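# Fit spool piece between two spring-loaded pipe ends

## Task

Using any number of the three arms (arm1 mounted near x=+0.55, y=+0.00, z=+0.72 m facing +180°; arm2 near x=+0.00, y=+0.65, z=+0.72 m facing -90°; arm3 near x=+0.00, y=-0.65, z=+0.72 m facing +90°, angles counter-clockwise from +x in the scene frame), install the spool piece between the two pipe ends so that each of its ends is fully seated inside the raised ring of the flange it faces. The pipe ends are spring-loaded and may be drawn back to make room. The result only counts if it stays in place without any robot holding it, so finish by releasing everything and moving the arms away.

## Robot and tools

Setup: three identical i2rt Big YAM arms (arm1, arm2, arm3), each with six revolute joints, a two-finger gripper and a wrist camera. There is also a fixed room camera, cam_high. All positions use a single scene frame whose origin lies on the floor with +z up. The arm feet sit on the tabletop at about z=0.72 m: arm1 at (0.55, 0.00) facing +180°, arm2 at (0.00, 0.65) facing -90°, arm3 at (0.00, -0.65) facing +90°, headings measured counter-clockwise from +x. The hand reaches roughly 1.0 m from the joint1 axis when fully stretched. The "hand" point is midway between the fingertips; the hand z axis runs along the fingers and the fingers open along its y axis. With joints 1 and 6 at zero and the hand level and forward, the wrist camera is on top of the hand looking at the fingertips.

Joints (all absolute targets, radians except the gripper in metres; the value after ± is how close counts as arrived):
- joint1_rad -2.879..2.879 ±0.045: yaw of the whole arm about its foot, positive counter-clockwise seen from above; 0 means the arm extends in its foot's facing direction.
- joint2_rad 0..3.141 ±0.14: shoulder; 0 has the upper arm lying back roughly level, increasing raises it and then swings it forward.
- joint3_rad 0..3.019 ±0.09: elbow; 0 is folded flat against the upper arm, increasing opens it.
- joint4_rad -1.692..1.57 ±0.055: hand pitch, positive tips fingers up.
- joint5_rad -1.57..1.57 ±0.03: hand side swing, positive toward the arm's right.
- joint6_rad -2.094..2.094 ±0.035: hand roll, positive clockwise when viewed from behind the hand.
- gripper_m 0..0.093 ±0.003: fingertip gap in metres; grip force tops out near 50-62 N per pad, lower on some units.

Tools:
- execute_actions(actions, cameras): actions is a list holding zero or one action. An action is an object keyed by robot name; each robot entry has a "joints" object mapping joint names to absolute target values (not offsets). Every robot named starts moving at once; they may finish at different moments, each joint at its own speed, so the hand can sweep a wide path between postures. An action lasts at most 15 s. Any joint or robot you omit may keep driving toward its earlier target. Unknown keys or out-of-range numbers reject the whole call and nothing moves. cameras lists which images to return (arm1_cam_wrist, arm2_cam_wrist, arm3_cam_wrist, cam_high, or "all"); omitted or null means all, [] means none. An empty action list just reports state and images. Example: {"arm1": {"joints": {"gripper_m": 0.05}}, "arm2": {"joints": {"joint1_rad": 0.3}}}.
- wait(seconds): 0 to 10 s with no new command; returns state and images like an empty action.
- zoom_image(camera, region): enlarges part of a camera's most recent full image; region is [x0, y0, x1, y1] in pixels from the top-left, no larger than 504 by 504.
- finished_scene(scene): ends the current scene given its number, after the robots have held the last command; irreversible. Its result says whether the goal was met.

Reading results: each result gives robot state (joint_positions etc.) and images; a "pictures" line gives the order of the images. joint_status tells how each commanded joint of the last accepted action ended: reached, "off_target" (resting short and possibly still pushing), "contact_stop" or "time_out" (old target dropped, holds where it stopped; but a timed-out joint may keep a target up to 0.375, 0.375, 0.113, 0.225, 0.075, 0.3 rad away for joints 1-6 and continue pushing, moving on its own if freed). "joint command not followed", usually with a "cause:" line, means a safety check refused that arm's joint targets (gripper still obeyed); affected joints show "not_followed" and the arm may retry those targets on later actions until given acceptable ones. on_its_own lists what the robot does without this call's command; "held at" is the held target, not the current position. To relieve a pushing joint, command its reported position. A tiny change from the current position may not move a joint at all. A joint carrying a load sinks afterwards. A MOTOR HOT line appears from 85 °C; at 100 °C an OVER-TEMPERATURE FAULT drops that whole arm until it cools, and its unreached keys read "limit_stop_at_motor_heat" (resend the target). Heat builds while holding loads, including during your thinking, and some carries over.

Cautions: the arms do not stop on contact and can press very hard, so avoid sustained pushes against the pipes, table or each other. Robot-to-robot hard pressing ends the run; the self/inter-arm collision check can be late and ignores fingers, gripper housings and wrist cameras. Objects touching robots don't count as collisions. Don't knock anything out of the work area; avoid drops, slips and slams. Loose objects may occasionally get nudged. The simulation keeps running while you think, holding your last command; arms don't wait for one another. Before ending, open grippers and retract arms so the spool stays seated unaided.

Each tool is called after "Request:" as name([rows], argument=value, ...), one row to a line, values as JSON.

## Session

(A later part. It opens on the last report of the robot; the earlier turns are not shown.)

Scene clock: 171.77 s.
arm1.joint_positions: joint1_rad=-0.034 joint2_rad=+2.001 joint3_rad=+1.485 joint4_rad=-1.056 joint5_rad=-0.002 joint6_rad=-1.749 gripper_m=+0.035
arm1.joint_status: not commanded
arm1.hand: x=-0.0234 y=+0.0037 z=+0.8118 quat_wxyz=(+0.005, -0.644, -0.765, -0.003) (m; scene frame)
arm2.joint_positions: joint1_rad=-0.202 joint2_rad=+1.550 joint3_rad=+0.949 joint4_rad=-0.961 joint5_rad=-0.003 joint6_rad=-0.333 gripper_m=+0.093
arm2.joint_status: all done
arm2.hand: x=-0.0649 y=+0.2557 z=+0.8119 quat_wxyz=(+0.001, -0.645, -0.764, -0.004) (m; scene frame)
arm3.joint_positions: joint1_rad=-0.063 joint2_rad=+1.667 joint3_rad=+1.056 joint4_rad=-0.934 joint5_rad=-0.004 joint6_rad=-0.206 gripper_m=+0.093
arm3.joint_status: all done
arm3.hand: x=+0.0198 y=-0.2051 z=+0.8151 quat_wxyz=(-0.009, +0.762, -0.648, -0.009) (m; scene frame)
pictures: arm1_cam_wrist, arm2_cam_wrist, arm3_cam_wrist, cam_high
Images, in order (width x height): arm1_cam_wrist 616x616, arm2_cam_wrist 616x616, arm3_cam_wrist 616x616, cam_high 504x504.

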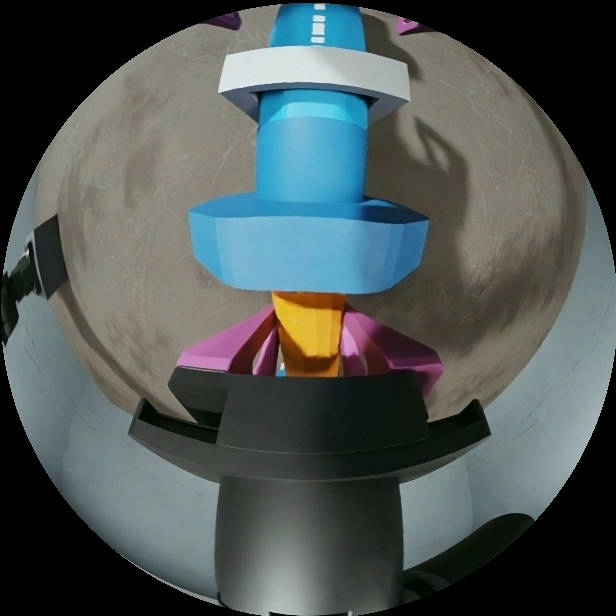

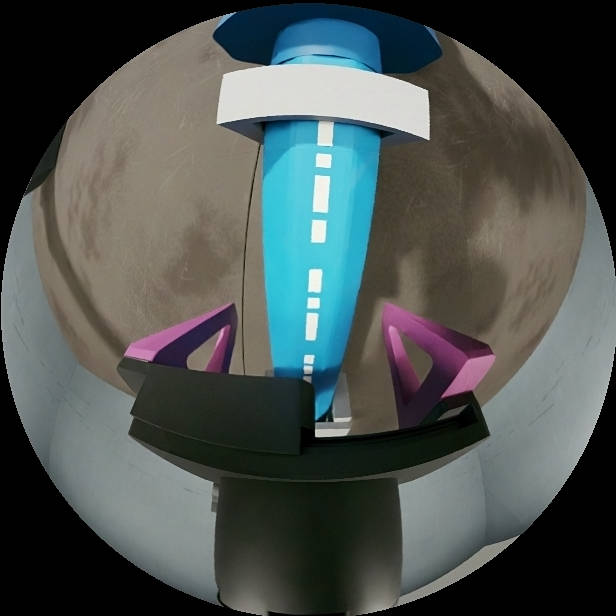

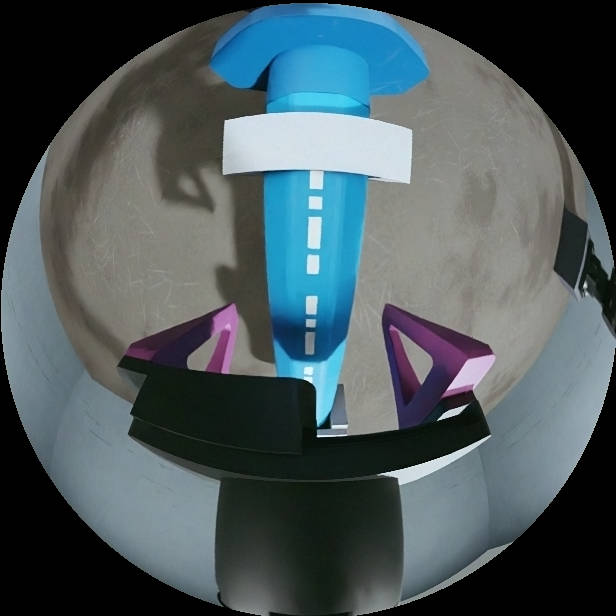

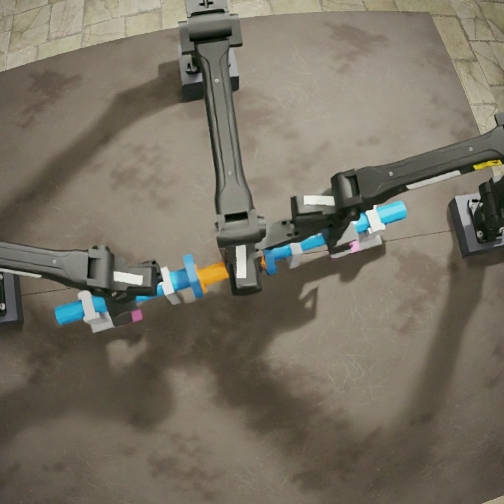

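Request:
execute_actions([
  {"arm1":{"joints":{"gripper_m":0.093}},"arm2":{"joints":{"joint2_rad":1.3,"joint4_rad":-1.22}},"arm3":{"joints":{"joint2_rad":1.2,"joint4_rad":-1.4}}},
])

Request:
execute_actions([
  {"arm1":{"joints":{"joint2_rad":1.6,"joint4_rad":-1.45}}},
])

Request:
zoom_image(camera="cam_high", region=[150,190,330,320])

Scene clock: 177.10 s.
arm1.joint_positions: joint1_rad=-0.034 joint2_rad=+2.001 joint3_rad=+1.493 joint4_rad=-1.058 joint5_rad=-0.003 joint6_rad=-1.748 gripper_m=+0.093
arm1.joint_status: all done
arm1.hand: x=-0.0261 y=+0.0034 z=+0.8144 quat_wxyz=(+0.007, -0.644, -0.765, -0.001) (m; scene frame)
arm2.joint_positions: joint1_rad=-0.202 joint2_rad=+1.293 joint3_rad=+0.949 joint4_rad=-1.212 joint5_rad=-0.003 joint6_rad=-0.333 gripper_m=+0.093
arm2.joint_status: all done
arm2.hand: x=-0.0564 y=+0.3060 z=+0.9028 quat_wxyz=(-0.001, -0.645, -0.764, +0.000) (m; scene frame)
arm3.joint_positions: joint1_rad=-0.063 joint2_rad=+1.192 joint3_rad=+1.060 joint4_rad=-1.385 joint5_rad=-0.002 joint6_rad=-0.206 gripper_m=+0.093
arm3.joint_status: all done
arm3.hand: x=+0.0151 y=-0.3136 z=+0.9903 quat_wxyz=(-0.020, +0.761, -0.648, -0.017) (m; scene frame)
pictures: arm1_cam_wrist, arm2_cam_wrist, arm3_cam_wrist, cam_high
Images, in order (width x height): arm1_cam_wrist 616x616, arm2_cam_wrist 616x616, arm3_cam_wrist 616x616, cam_high 504x504.

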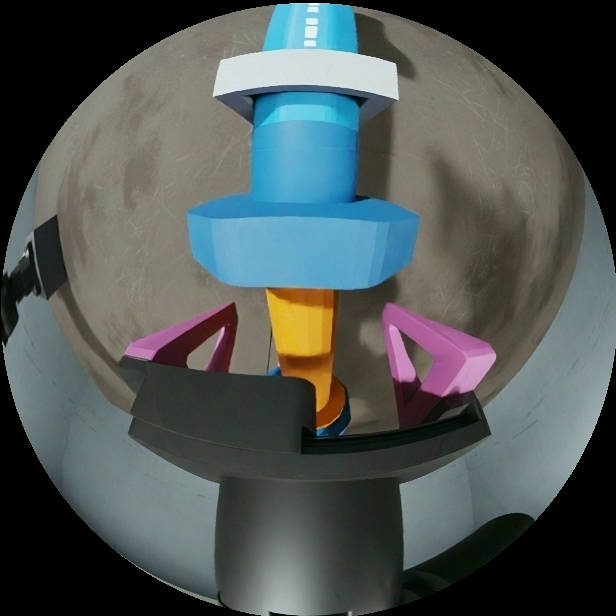

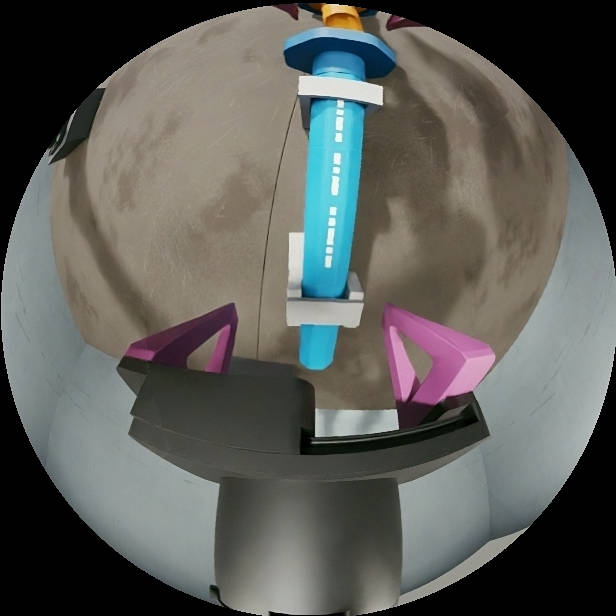

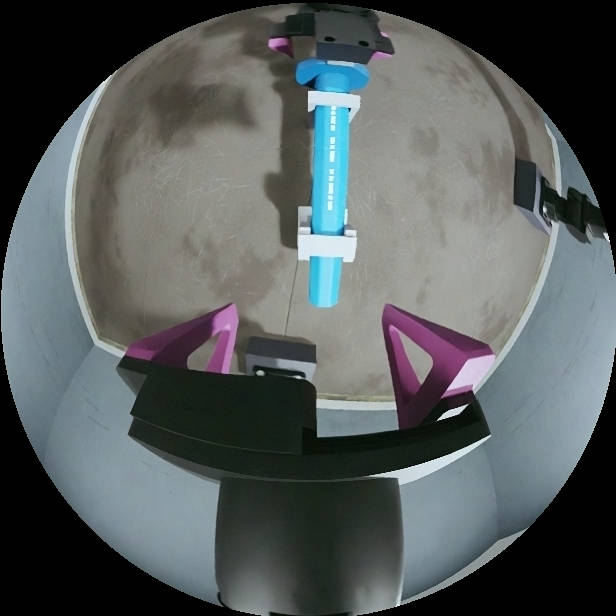

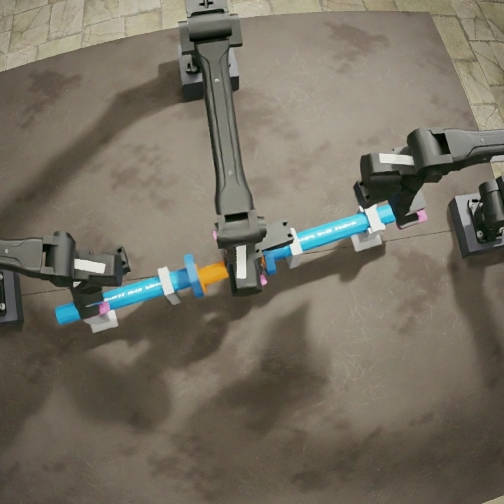

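Scene clock: 178.50 s.
arm1.joint_positions: joint1_rad=-0.034 joint2_rad=+1.593 joint3_rad=+1.519 joint4_rad=-1.438 joint5_rad=-0.003 joint6_rad=-1.748 gripper_m=+0.093
arm1.joint_status: all done
arm1.hand: x=+0.0577 y=+0.0002 z=+1.0330 quat_wxyz=(+0.027, -0.644, -0.765, +0.016) (m; scene frame)
arm2.joint_positions: joint1_rad=-0.202 joint2_rad=+1.293 joint3_rad=+0.949 joint4_rad=-1.212 joint5_rad=-0.003 joint6_rad=-0.333 gripper_m=+0.093
arm2.joint_status: not commanded
arm2.hand: x=-0.0564 y=+0.3060 z=+0.9028 quat_wxyz=(-0.001, -0.645, -0.764, +0.000) (m; scene frame)
arm3.joint_positions: joint1_rad=-0.063 joint2_rad=+1.192 joint3_rad=+1.060 joint4_rad=-1.385 joint5_rad=-0.002 joint6_rad=-0.206 gripper_m=+0.093
arm3.joint_status: not commanded
arm3.hand: x=+0.0151 y=-0.3136 z=+0.9903 quat_wxyz=(-0.020, +0.761, -0.648, -0.017) (m; scene frame)
pictures: arm1_cam_wrist, arm2_cam_wrist, arm3_cam_wrist, cam_high
Images, in order (width x height): arm1_cam_wrist 616x616, arm2_cam_wrist 616x616, arm3_cam_wrist 616x616, cam_high 504x504.

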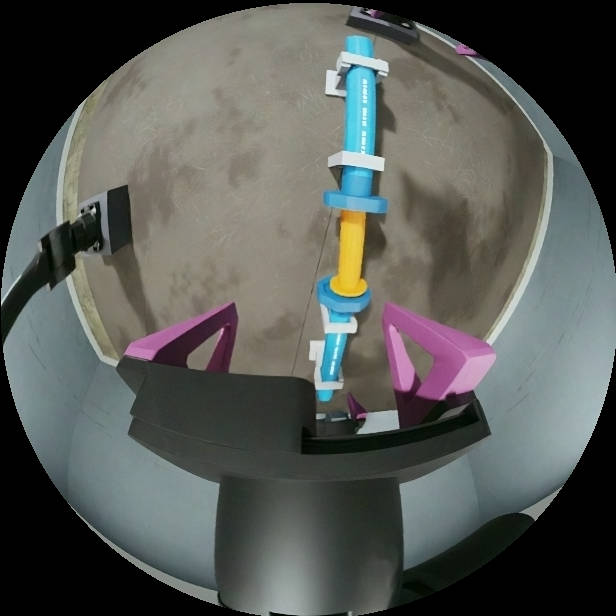

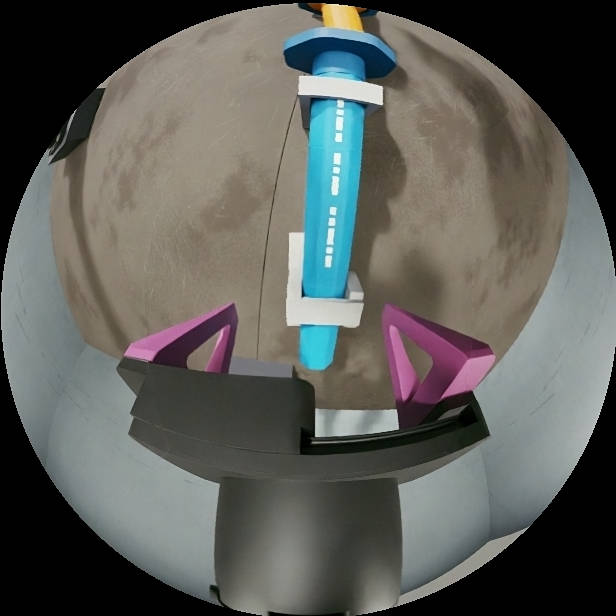

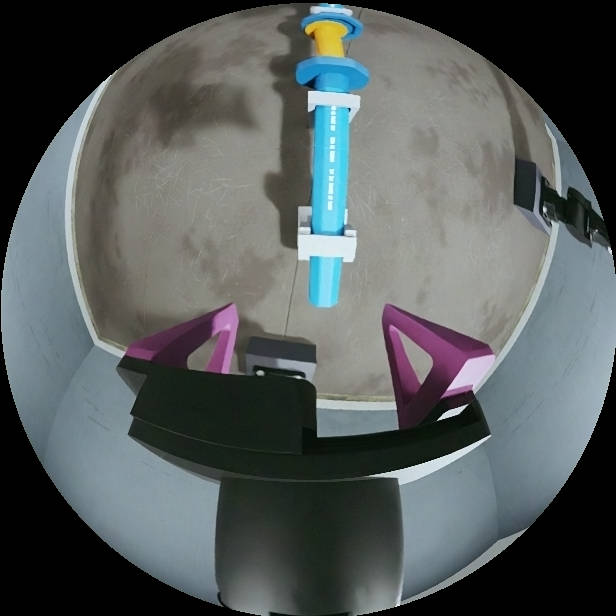

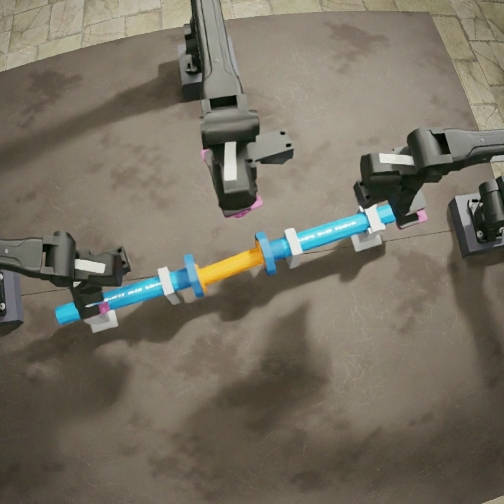

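Region (150, 190, 330, 320) of cam_high's 504x504 image, scaled by 2.800, with more detail than that image has.

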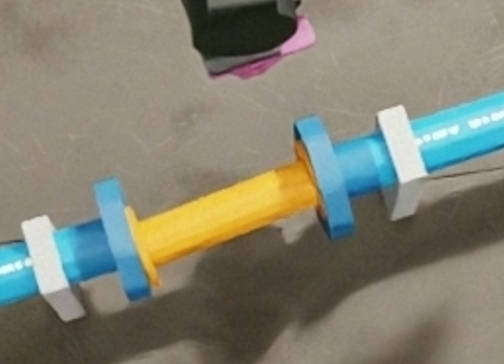

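Request:
zoom_image(camera="arm1_cam_wrist", region=[290,170,410,340])

Request:
zoom_image(camera="arm3_cam_wrist", region=[270,0,400,100])

Region (290, 170, 410, 340) of arm1_cam_wrist's 616x616 image, scaled by 2.965, with more detail than that image has; it fills the left 356 columns of this view, and the rest is white.

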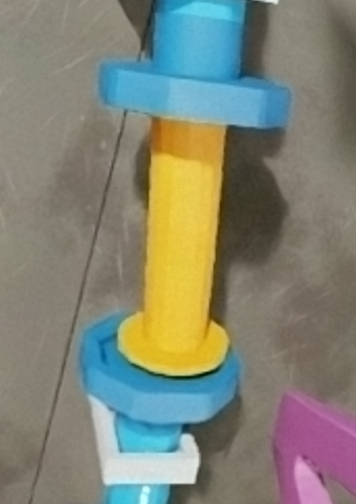

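Region (270, 0, 400, 100) of arm3_cam_wrist's 616x616 image, scaled by 3.877, with more detail than that image has; it fills the top 388 rows of this view, and the rest is white.

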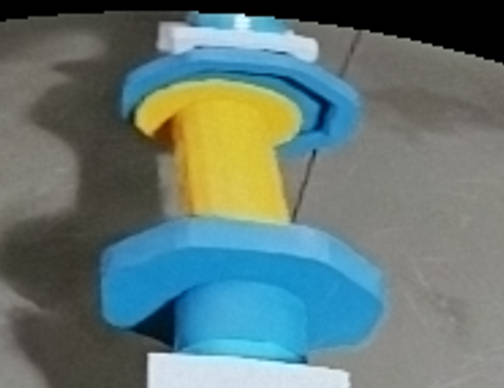

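Request:
execute_actions([
  {"arm1":{"joints":{"joint1_rad":-0.128,"joint2_rad":1.85,"joint4_rad":-1.22,"joint6_rad":-1.84}},"arm2":{"joints":{"joint2_rad":1.1,"joint4_rad":-1.42}}},
], cameras=[])

Request:
execute_actions([
  {"arm1":{"joints":{"joint2_rad":2.0,"joint4_rad":-1.045}}},
], cameras=["arm1_cam_wrist","cam_high","arm3_cam_wrist"])

Scene clock: 189.60 s.
arm1.joint_positions: joint1_rad=-0.137 joint2_rad=+1.865 joint3_rad=+1.519 joint4_rad=-1.232 joint5_rad=-0.001 joint6_rad=-1.831 gripper_m=+0.093
arm1.joint_status: all done
arm1.hand: x=-0.0003 y=+0.0597 z=+0.8981 quat_wxyz=(+0.002, -0.652, -0.758, -0.005) (m; scene frame)
arm2.joint_positions: joint1_rad=-0.202 joint2_rad=+1.094 joint3_rad=+0.949 joint4_rad=-1.412 joint5_rad=-0.003 joint6_rad=-0.333 gripper_m=+0.093
arm2.joint_status: all done
arm2.hand: x=-0.0472 y=+0.3613 z=+0.9622 quat_wxyz=(+0.000, -0.645, -0.764, -0.001) (m; scene frame)
arm3.joint_positions: joint1_rad=-0.063 joint2_rad=+1.192 joint3_rad=+1.060 joint4_rad=-1.385 joint5_rad=-0.002 joint6_rad=-0.206 gripper_m=+0.093
arm3.joint_status: not commanded
arm3.hand: x=+0.0151 y=-0.3136 z=+0.9903 quat_wxyz=(-0.020, +0.761, -0.648, -0.017) (m; scene frame)
pictures: none
No camera images: the call's "cameras" was empty. Leave "cameras" out to get every camera's image.

Scene clock: 190.60 s.
arm1.joint_positions: joint1_rad=-0.137 joint2_rad=+2.010 joint3_rad=+1.519 joint4_rad=-1.059 joint5_rad=-0.001 joint6_rad=-1.832 gripper_m=+0.093
arm1.joint_status: all done
arm1.hand: x=-0.0326 y=+0.0641 z=+0.8187 quat_wxyz=(+0.014, -0.651, -0.759, +0.003) (m; scene frame)
arm2.joint_positions: joint1_rad=-0.202 joint2_rad=+1.094 joint3_rad=+0.949 joint4_rad=-1.412 joint5_rad=-0.003 joint6_rad=-0.333 gripper_m=+0.093
arm2.joint_status: not commanded
arm2.hand: x=-0.0472 y=+0.3613 z=+0.9622 quat_wxyz=(+0.000, -0.645, -0.764, -0.001) (m; scene frame)
arm3.joint_positions: joint1_rad=-0.063 joint2_rad=+1.192 joint3_rad=+1.060 joint4_rad=-1.385 joint5_rad=-0.002 joint6_rad=-0.206 gripper_m=+0.093
arm3.joint_status: not commanded
arm3.hand: x=+0.0151 y=-0.3136 z=+0.9903 quat_wxyz=(-0.020, +0.761, -0.648, -0.017) (m; scene frame)
pictures: arm1_cam_wrist, arm3_cam_wrist, cam_high
Images, in order (width x height): arm1_cam_wrist 616x616, arm3_cam_wrist 616x616, cam_high 504x504.

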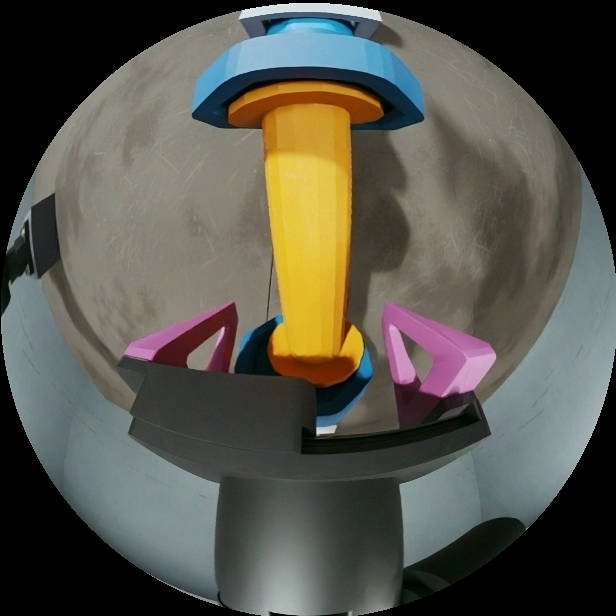

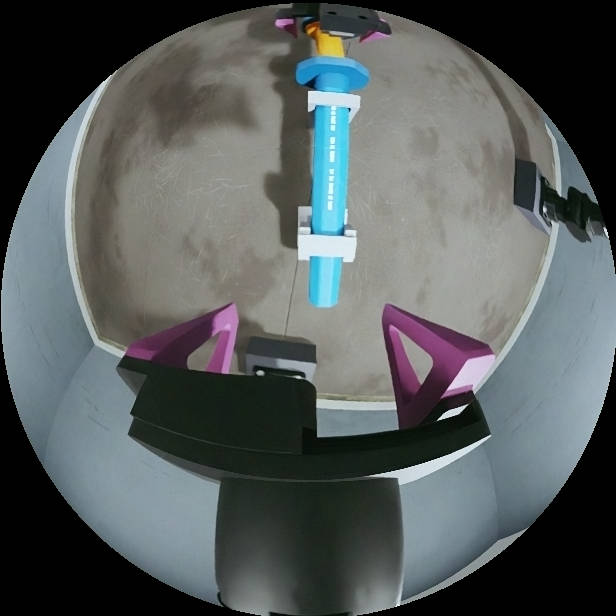

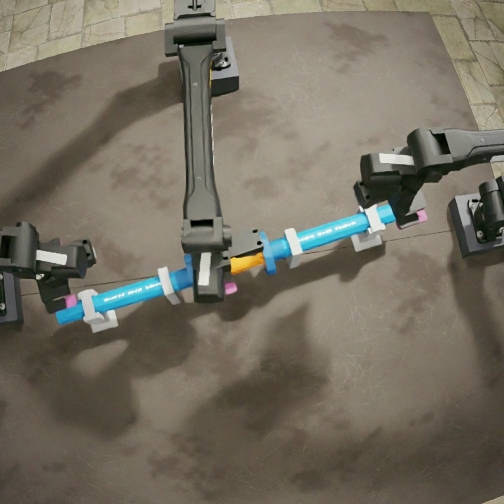

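Request:
execute_actions([
  {"arm1":{"joints":{"joint4_rad":-1.11,"gripper_m":0}}},
], cameras=["arm1_cam_wrist","arm3_cam_wrist"])

Scene clock: 194.47 s.
arm1.joint_positions: joint1_rad=-0.137 joint2_rad=+2.009 joint3_rad=+1.519 joint4_rad=-1.081 joint5_rad=+0.001 joint6_rad=-1.830 gripper_m=+0.035
arm1.joint_status: gripper_m off_target (ended at +0.035, target +0.000); the others done
arm1.hand: x=-0.0273 y=+0.0639 z=+0.8195 quat_wxyz=(+0.006, -0.652, -0.758, -0.003) (m; scene frame)
arm2.joint_positions: joint1_rad=-0.202 joint2_rad=+1.094 joint3_rad=+0.949 joint4_rad=-1.412 joint5_rad=-0.003 joint6_rad=-0.333 gripper_m=+0.093
arm2.joint_status: not commanded
arm2.hand: x=-0.0472 y=+0.3613 z=+0.9622 quat_wxyz=(+0.000, -0.645, -0.764, -0.001) (m; scene frame)
arm3.joint_positions: joint1_rad=-0.063 joint2_rad=+1.192 joint3_rad=+1.060 joint4_rad=-1.385 joint5_rad=-0.002 joint6_rad=-0.206 gripper_m=+0.093
arm3.joint_status: not commanded
arm3.hand: x=+0.0151 y=-0.3136 z=+0.9903 quat_wxyz=(-0.020, +0.761, -0.648, -0.017) (m; scene frame)
pictures: arm1_cam_wrist, arm3_cam_wrist
Images, in order (width x height): arm1_cam_wrist 616x616, arm3_cam_wrist 616x616.

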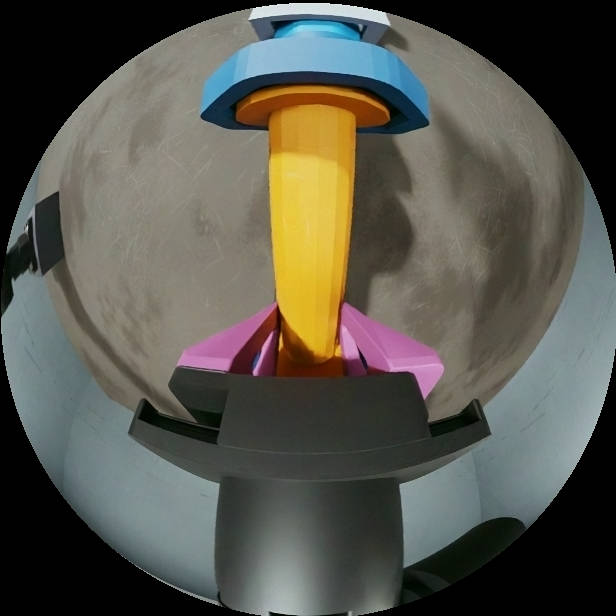

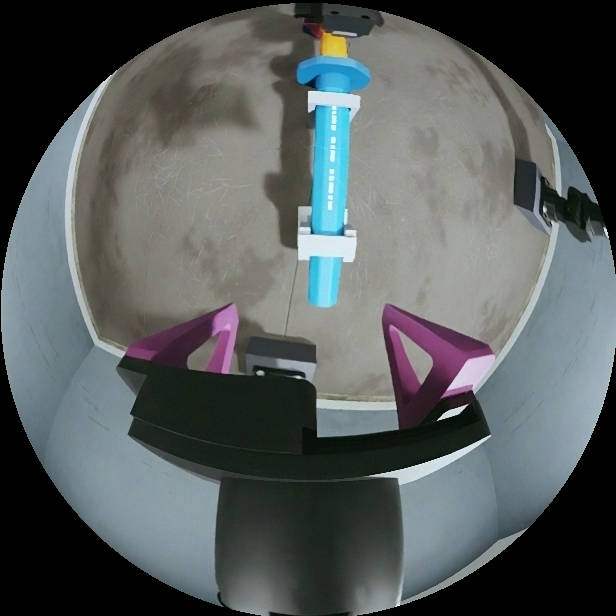

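Request:
execute_actions([
  {"arm1":{"joints":{"joint4_rad":-1.15}}},
], cameras=[])

Request:
execute_actions([
  {"arm1":{"joints":{"gripper_m":0.093,"joint4_rad":-1.09}}},
])

Scene clock: 197.37 s.
arm1.joint_positions: joint1_rad=-0.137 joint2_rad=+2.009 joint3_rad=+1.521 joint4_rad=-1.095 joint5_rad=+0.004 joint6_rad=-1.817 gripper_m=+0.035
arm1.joint_status: all done
arm1.hand: x=-0.0247 y=+0.0640 z=+0.8203 quat_wxyz=(+0.002, -0.657, -0.754, -0.008) (m; scene frame)
arm2.joint_positions: joint1_rad=-0.202 joint2_rad=+1.094 joint3_rad=+0.949 joint4_rad=-1.412 joint5_rad=-0.003 joint6_rad=-0.333 gripper_m=+0.093
arm2.joint_status: not commanded
arm2.hand: x=-0.0472 y=+0.3613 z=+0.9622 quat_wxyz=(+0.000, -0.645, -0.764, -0.001) (m; scene frame)
arm3.joint_positions: joint1_rad=-0.063 joint2_rad=+1.192 joint3_rad=+1.060 joint4_rad=-1.385 joint5_rad=-0.002 joint6_rad=-0.206 gripper_m=+0.093
arm3.joint_status: not commanded
arm3.hand: x=+0.0151 y=-0.3136 z=+0.9903 quat_wxyz=(-0.020, +0.761, -0.648, -0.017) (m; scene frame)
pictures: none
No camera images: the call's "cameras" was empty. Leave "cameras" out to get every camera's image.

Scene clock: 198.07 s.
arm1.joint_positions: joint1_rad=-0.137 joint2_rad=+2.008 joint3_rad=+1.521 joint4_rad=-1.094 joint5_rad=+0.003 joint6_rad=-1.831 gripper_m=+0.093
arm1.joint_status: all done
arm1.hand: x=-0.0250 y=+0.0638 z=+0.8205 quat_wxyz=(+0.002, -0.652, -0.758, -0.007) (m; scene frame)
arm2.joint_positions: joint1_rad=-0.202 joint2_rad=+1.094 joint3_rad=+0.949 joint4_rad=-1.412 joint5_rad=-0.003 joint6_rad=-0.333 gripper_m=+0.093
arm2.joint_status: not commanded
arm2.hand: x=-0.0472 y=+0.3613 z=+0.9622 quat_wxyz=(+0.000, -0.645, -0.764, -0.001) (m; scene frame)
arm3.joint_positions: joint1_rad=-0.063 joint2_rad=+1.192 joint3_rad=+1.060 joint4_rad=-1.385 joint5_rad=-0.002 joint6_rad=-0.206 gripper_m=+0.093
arm3.joint_status: not commanded
arm3.hand: x=+0.0151 y=-0.3136 z=+0.9903 quat_wxyz=(-0.020, +0.761, -0.648, -0.017) (m; scene frame)
pictures: arm1_cam_wrist, arm2_cam_wrist, arm3_cam_wrist, cam_high
Images, in order (width x height): arm1_cam_wrist 616x616, arm2_cam_wrist 616x616, arm3_cam_wrist 616x616, cam_high 504x504.

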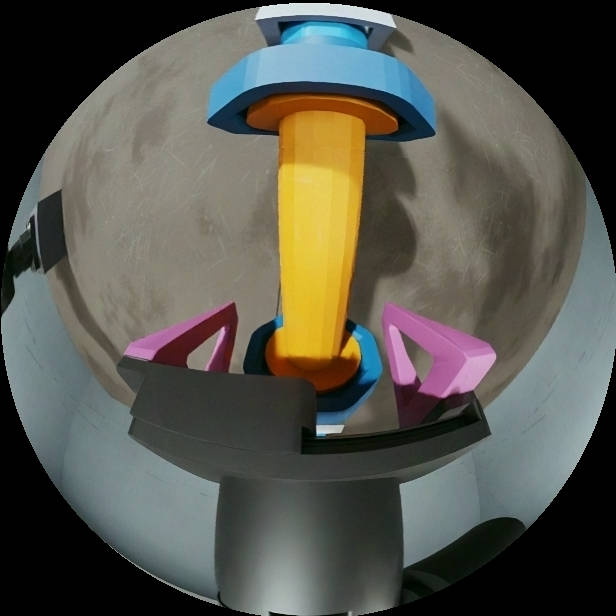

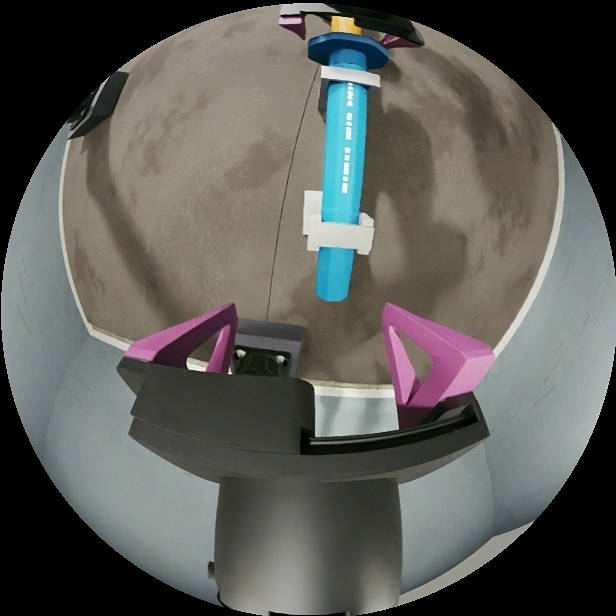

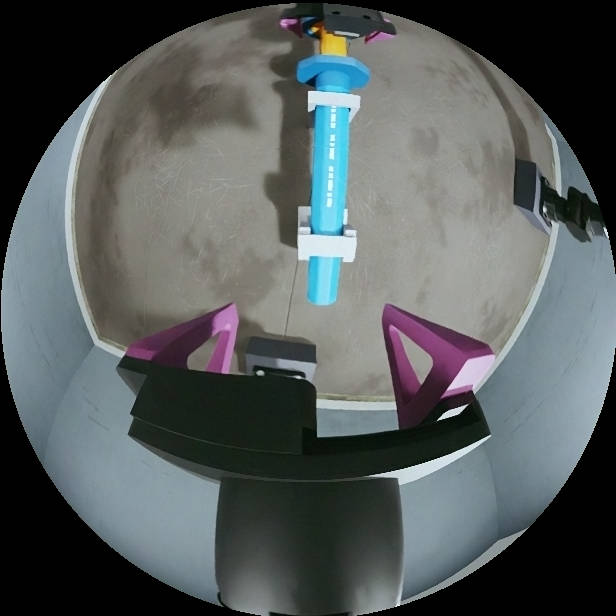

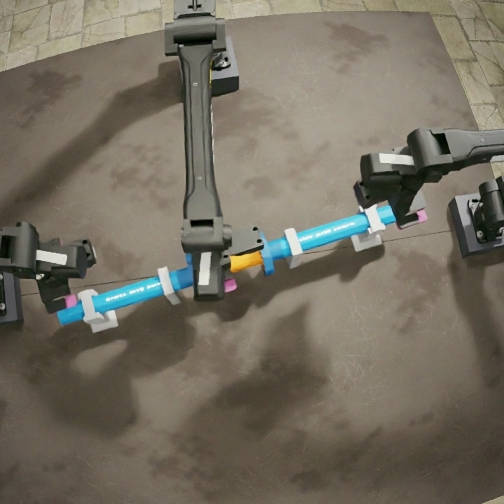

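Looks centred now. Lift and inspect.

Request:
execute_actions([
  {"arm1":{"joints":{"joint2_rad":1.6,"joint4_rad":-1.49}}},
], cameras=["arm1_cam_wrist","arm3_cam_wrist","cam_high"])

Request:
zoom_image(camera="arm3_cam_wrist", region=[270,0,400,100])

Request:
zoom_image(camera="cam_high", region=[150,200,330,330])

Scene clock: 202.70 s.
arm1.joint_positions: joint1_rad=-0.137 joint2_rad=+1.595 joint3_rad=+1.521 joint4_rad=-1.479 joint5_rad=+0.003 joint6_rad=-1.833 gripper_m=+0.093
arm1.joint_status: all done
arm1.hand: x=+0.0698 y=+0.0509 z=+1.0336 quat_wxyz=(+0.014, -0.651, -0.759, +0.001) (m; scene frame)
arm2.joint_positions: joint1_rad=-0.202 joint2_rad=+1.094 joint3_rad=+0.949 joint4_rad=-1.412 joint5_rad=-0.003 joint6_rad=-0.333 gripper_m=+0.093
arm2.joint_status: not commanded
arm2.hand: x=-0.0472 y=+0.3613 z=+0.9622 quat_wxyz=(+0.000, -0.645, -0.764, -0.001) (m; scene frame)
arm3.joint_positions: joint1_rad=-0.063 joint2_rad=+1.192 joint3_rad=+1.060 joint4_rad=-1.385 joint5_rad=-0.002 joint6_rad=-0.206 gripper_m=+0.093
arm3.joint_status: not commanded
arm3.hand: x=+0.0151 y=-0.3136 z=+0.9903 quat_wxyz=(-0.020, +0.761, -0.648, -0.017) (m; scene frame)
pictures: arm1_cam_wrist, arm3_cam_wrist, cam_high
Images, in order (width x height): arm1_cam_wrist 616x616, arm3_cam_wrist 616x616, cam_high 504x504.

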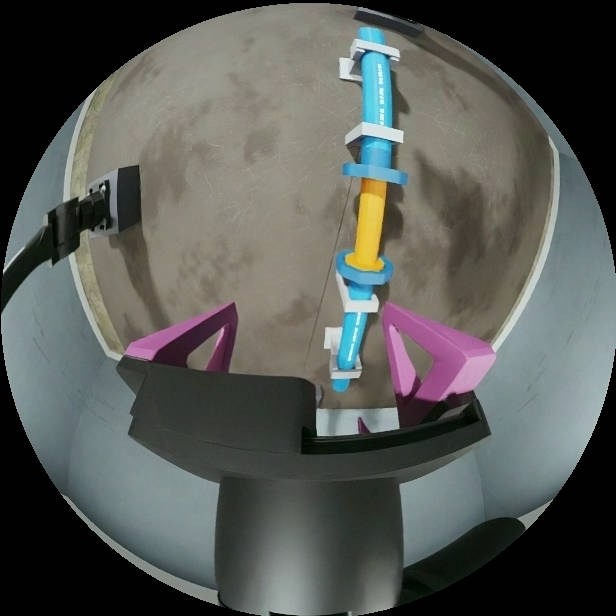

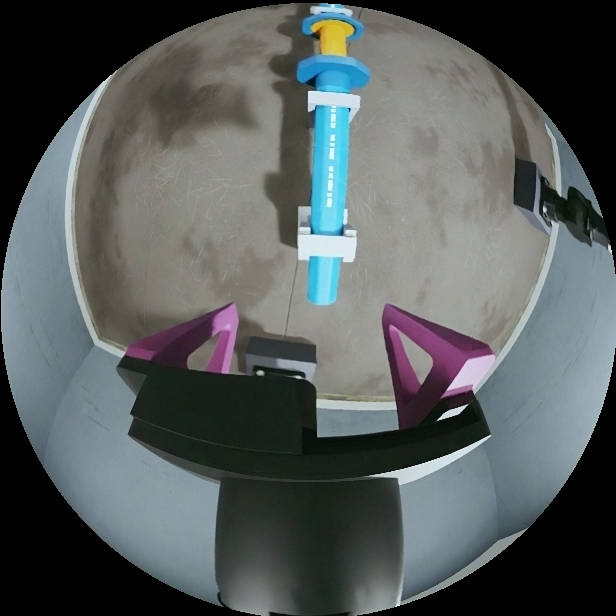

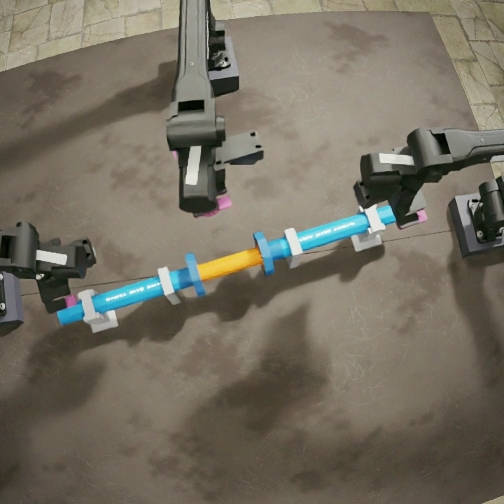

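Region (270, 0, 400, 100) of arm3_cam_wrist's 616x616 image, scaled by 3.877, with more detail than that image has; it fills the top 388 rows of this view, and the rest is white.

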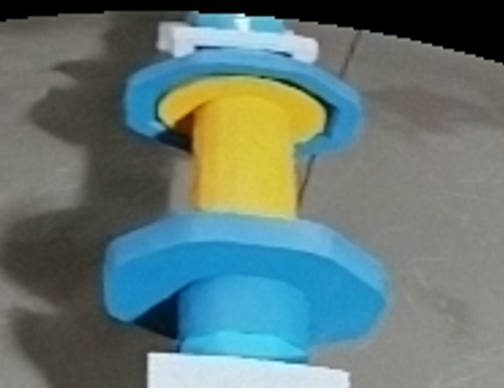

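Region (150, 200, 330, 330) of cam_high's 504x504 image, scaled by 2.800, with more detail than that image has.

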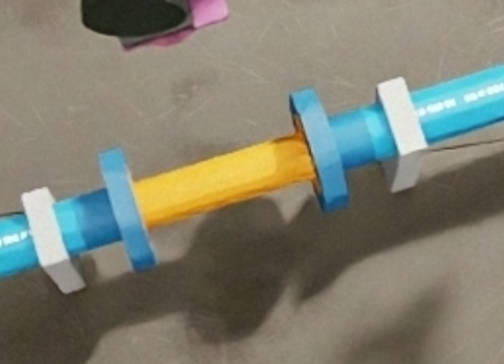

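Seated.

Request:
finished_scene(scene=1)

The scene is finished: the task was done.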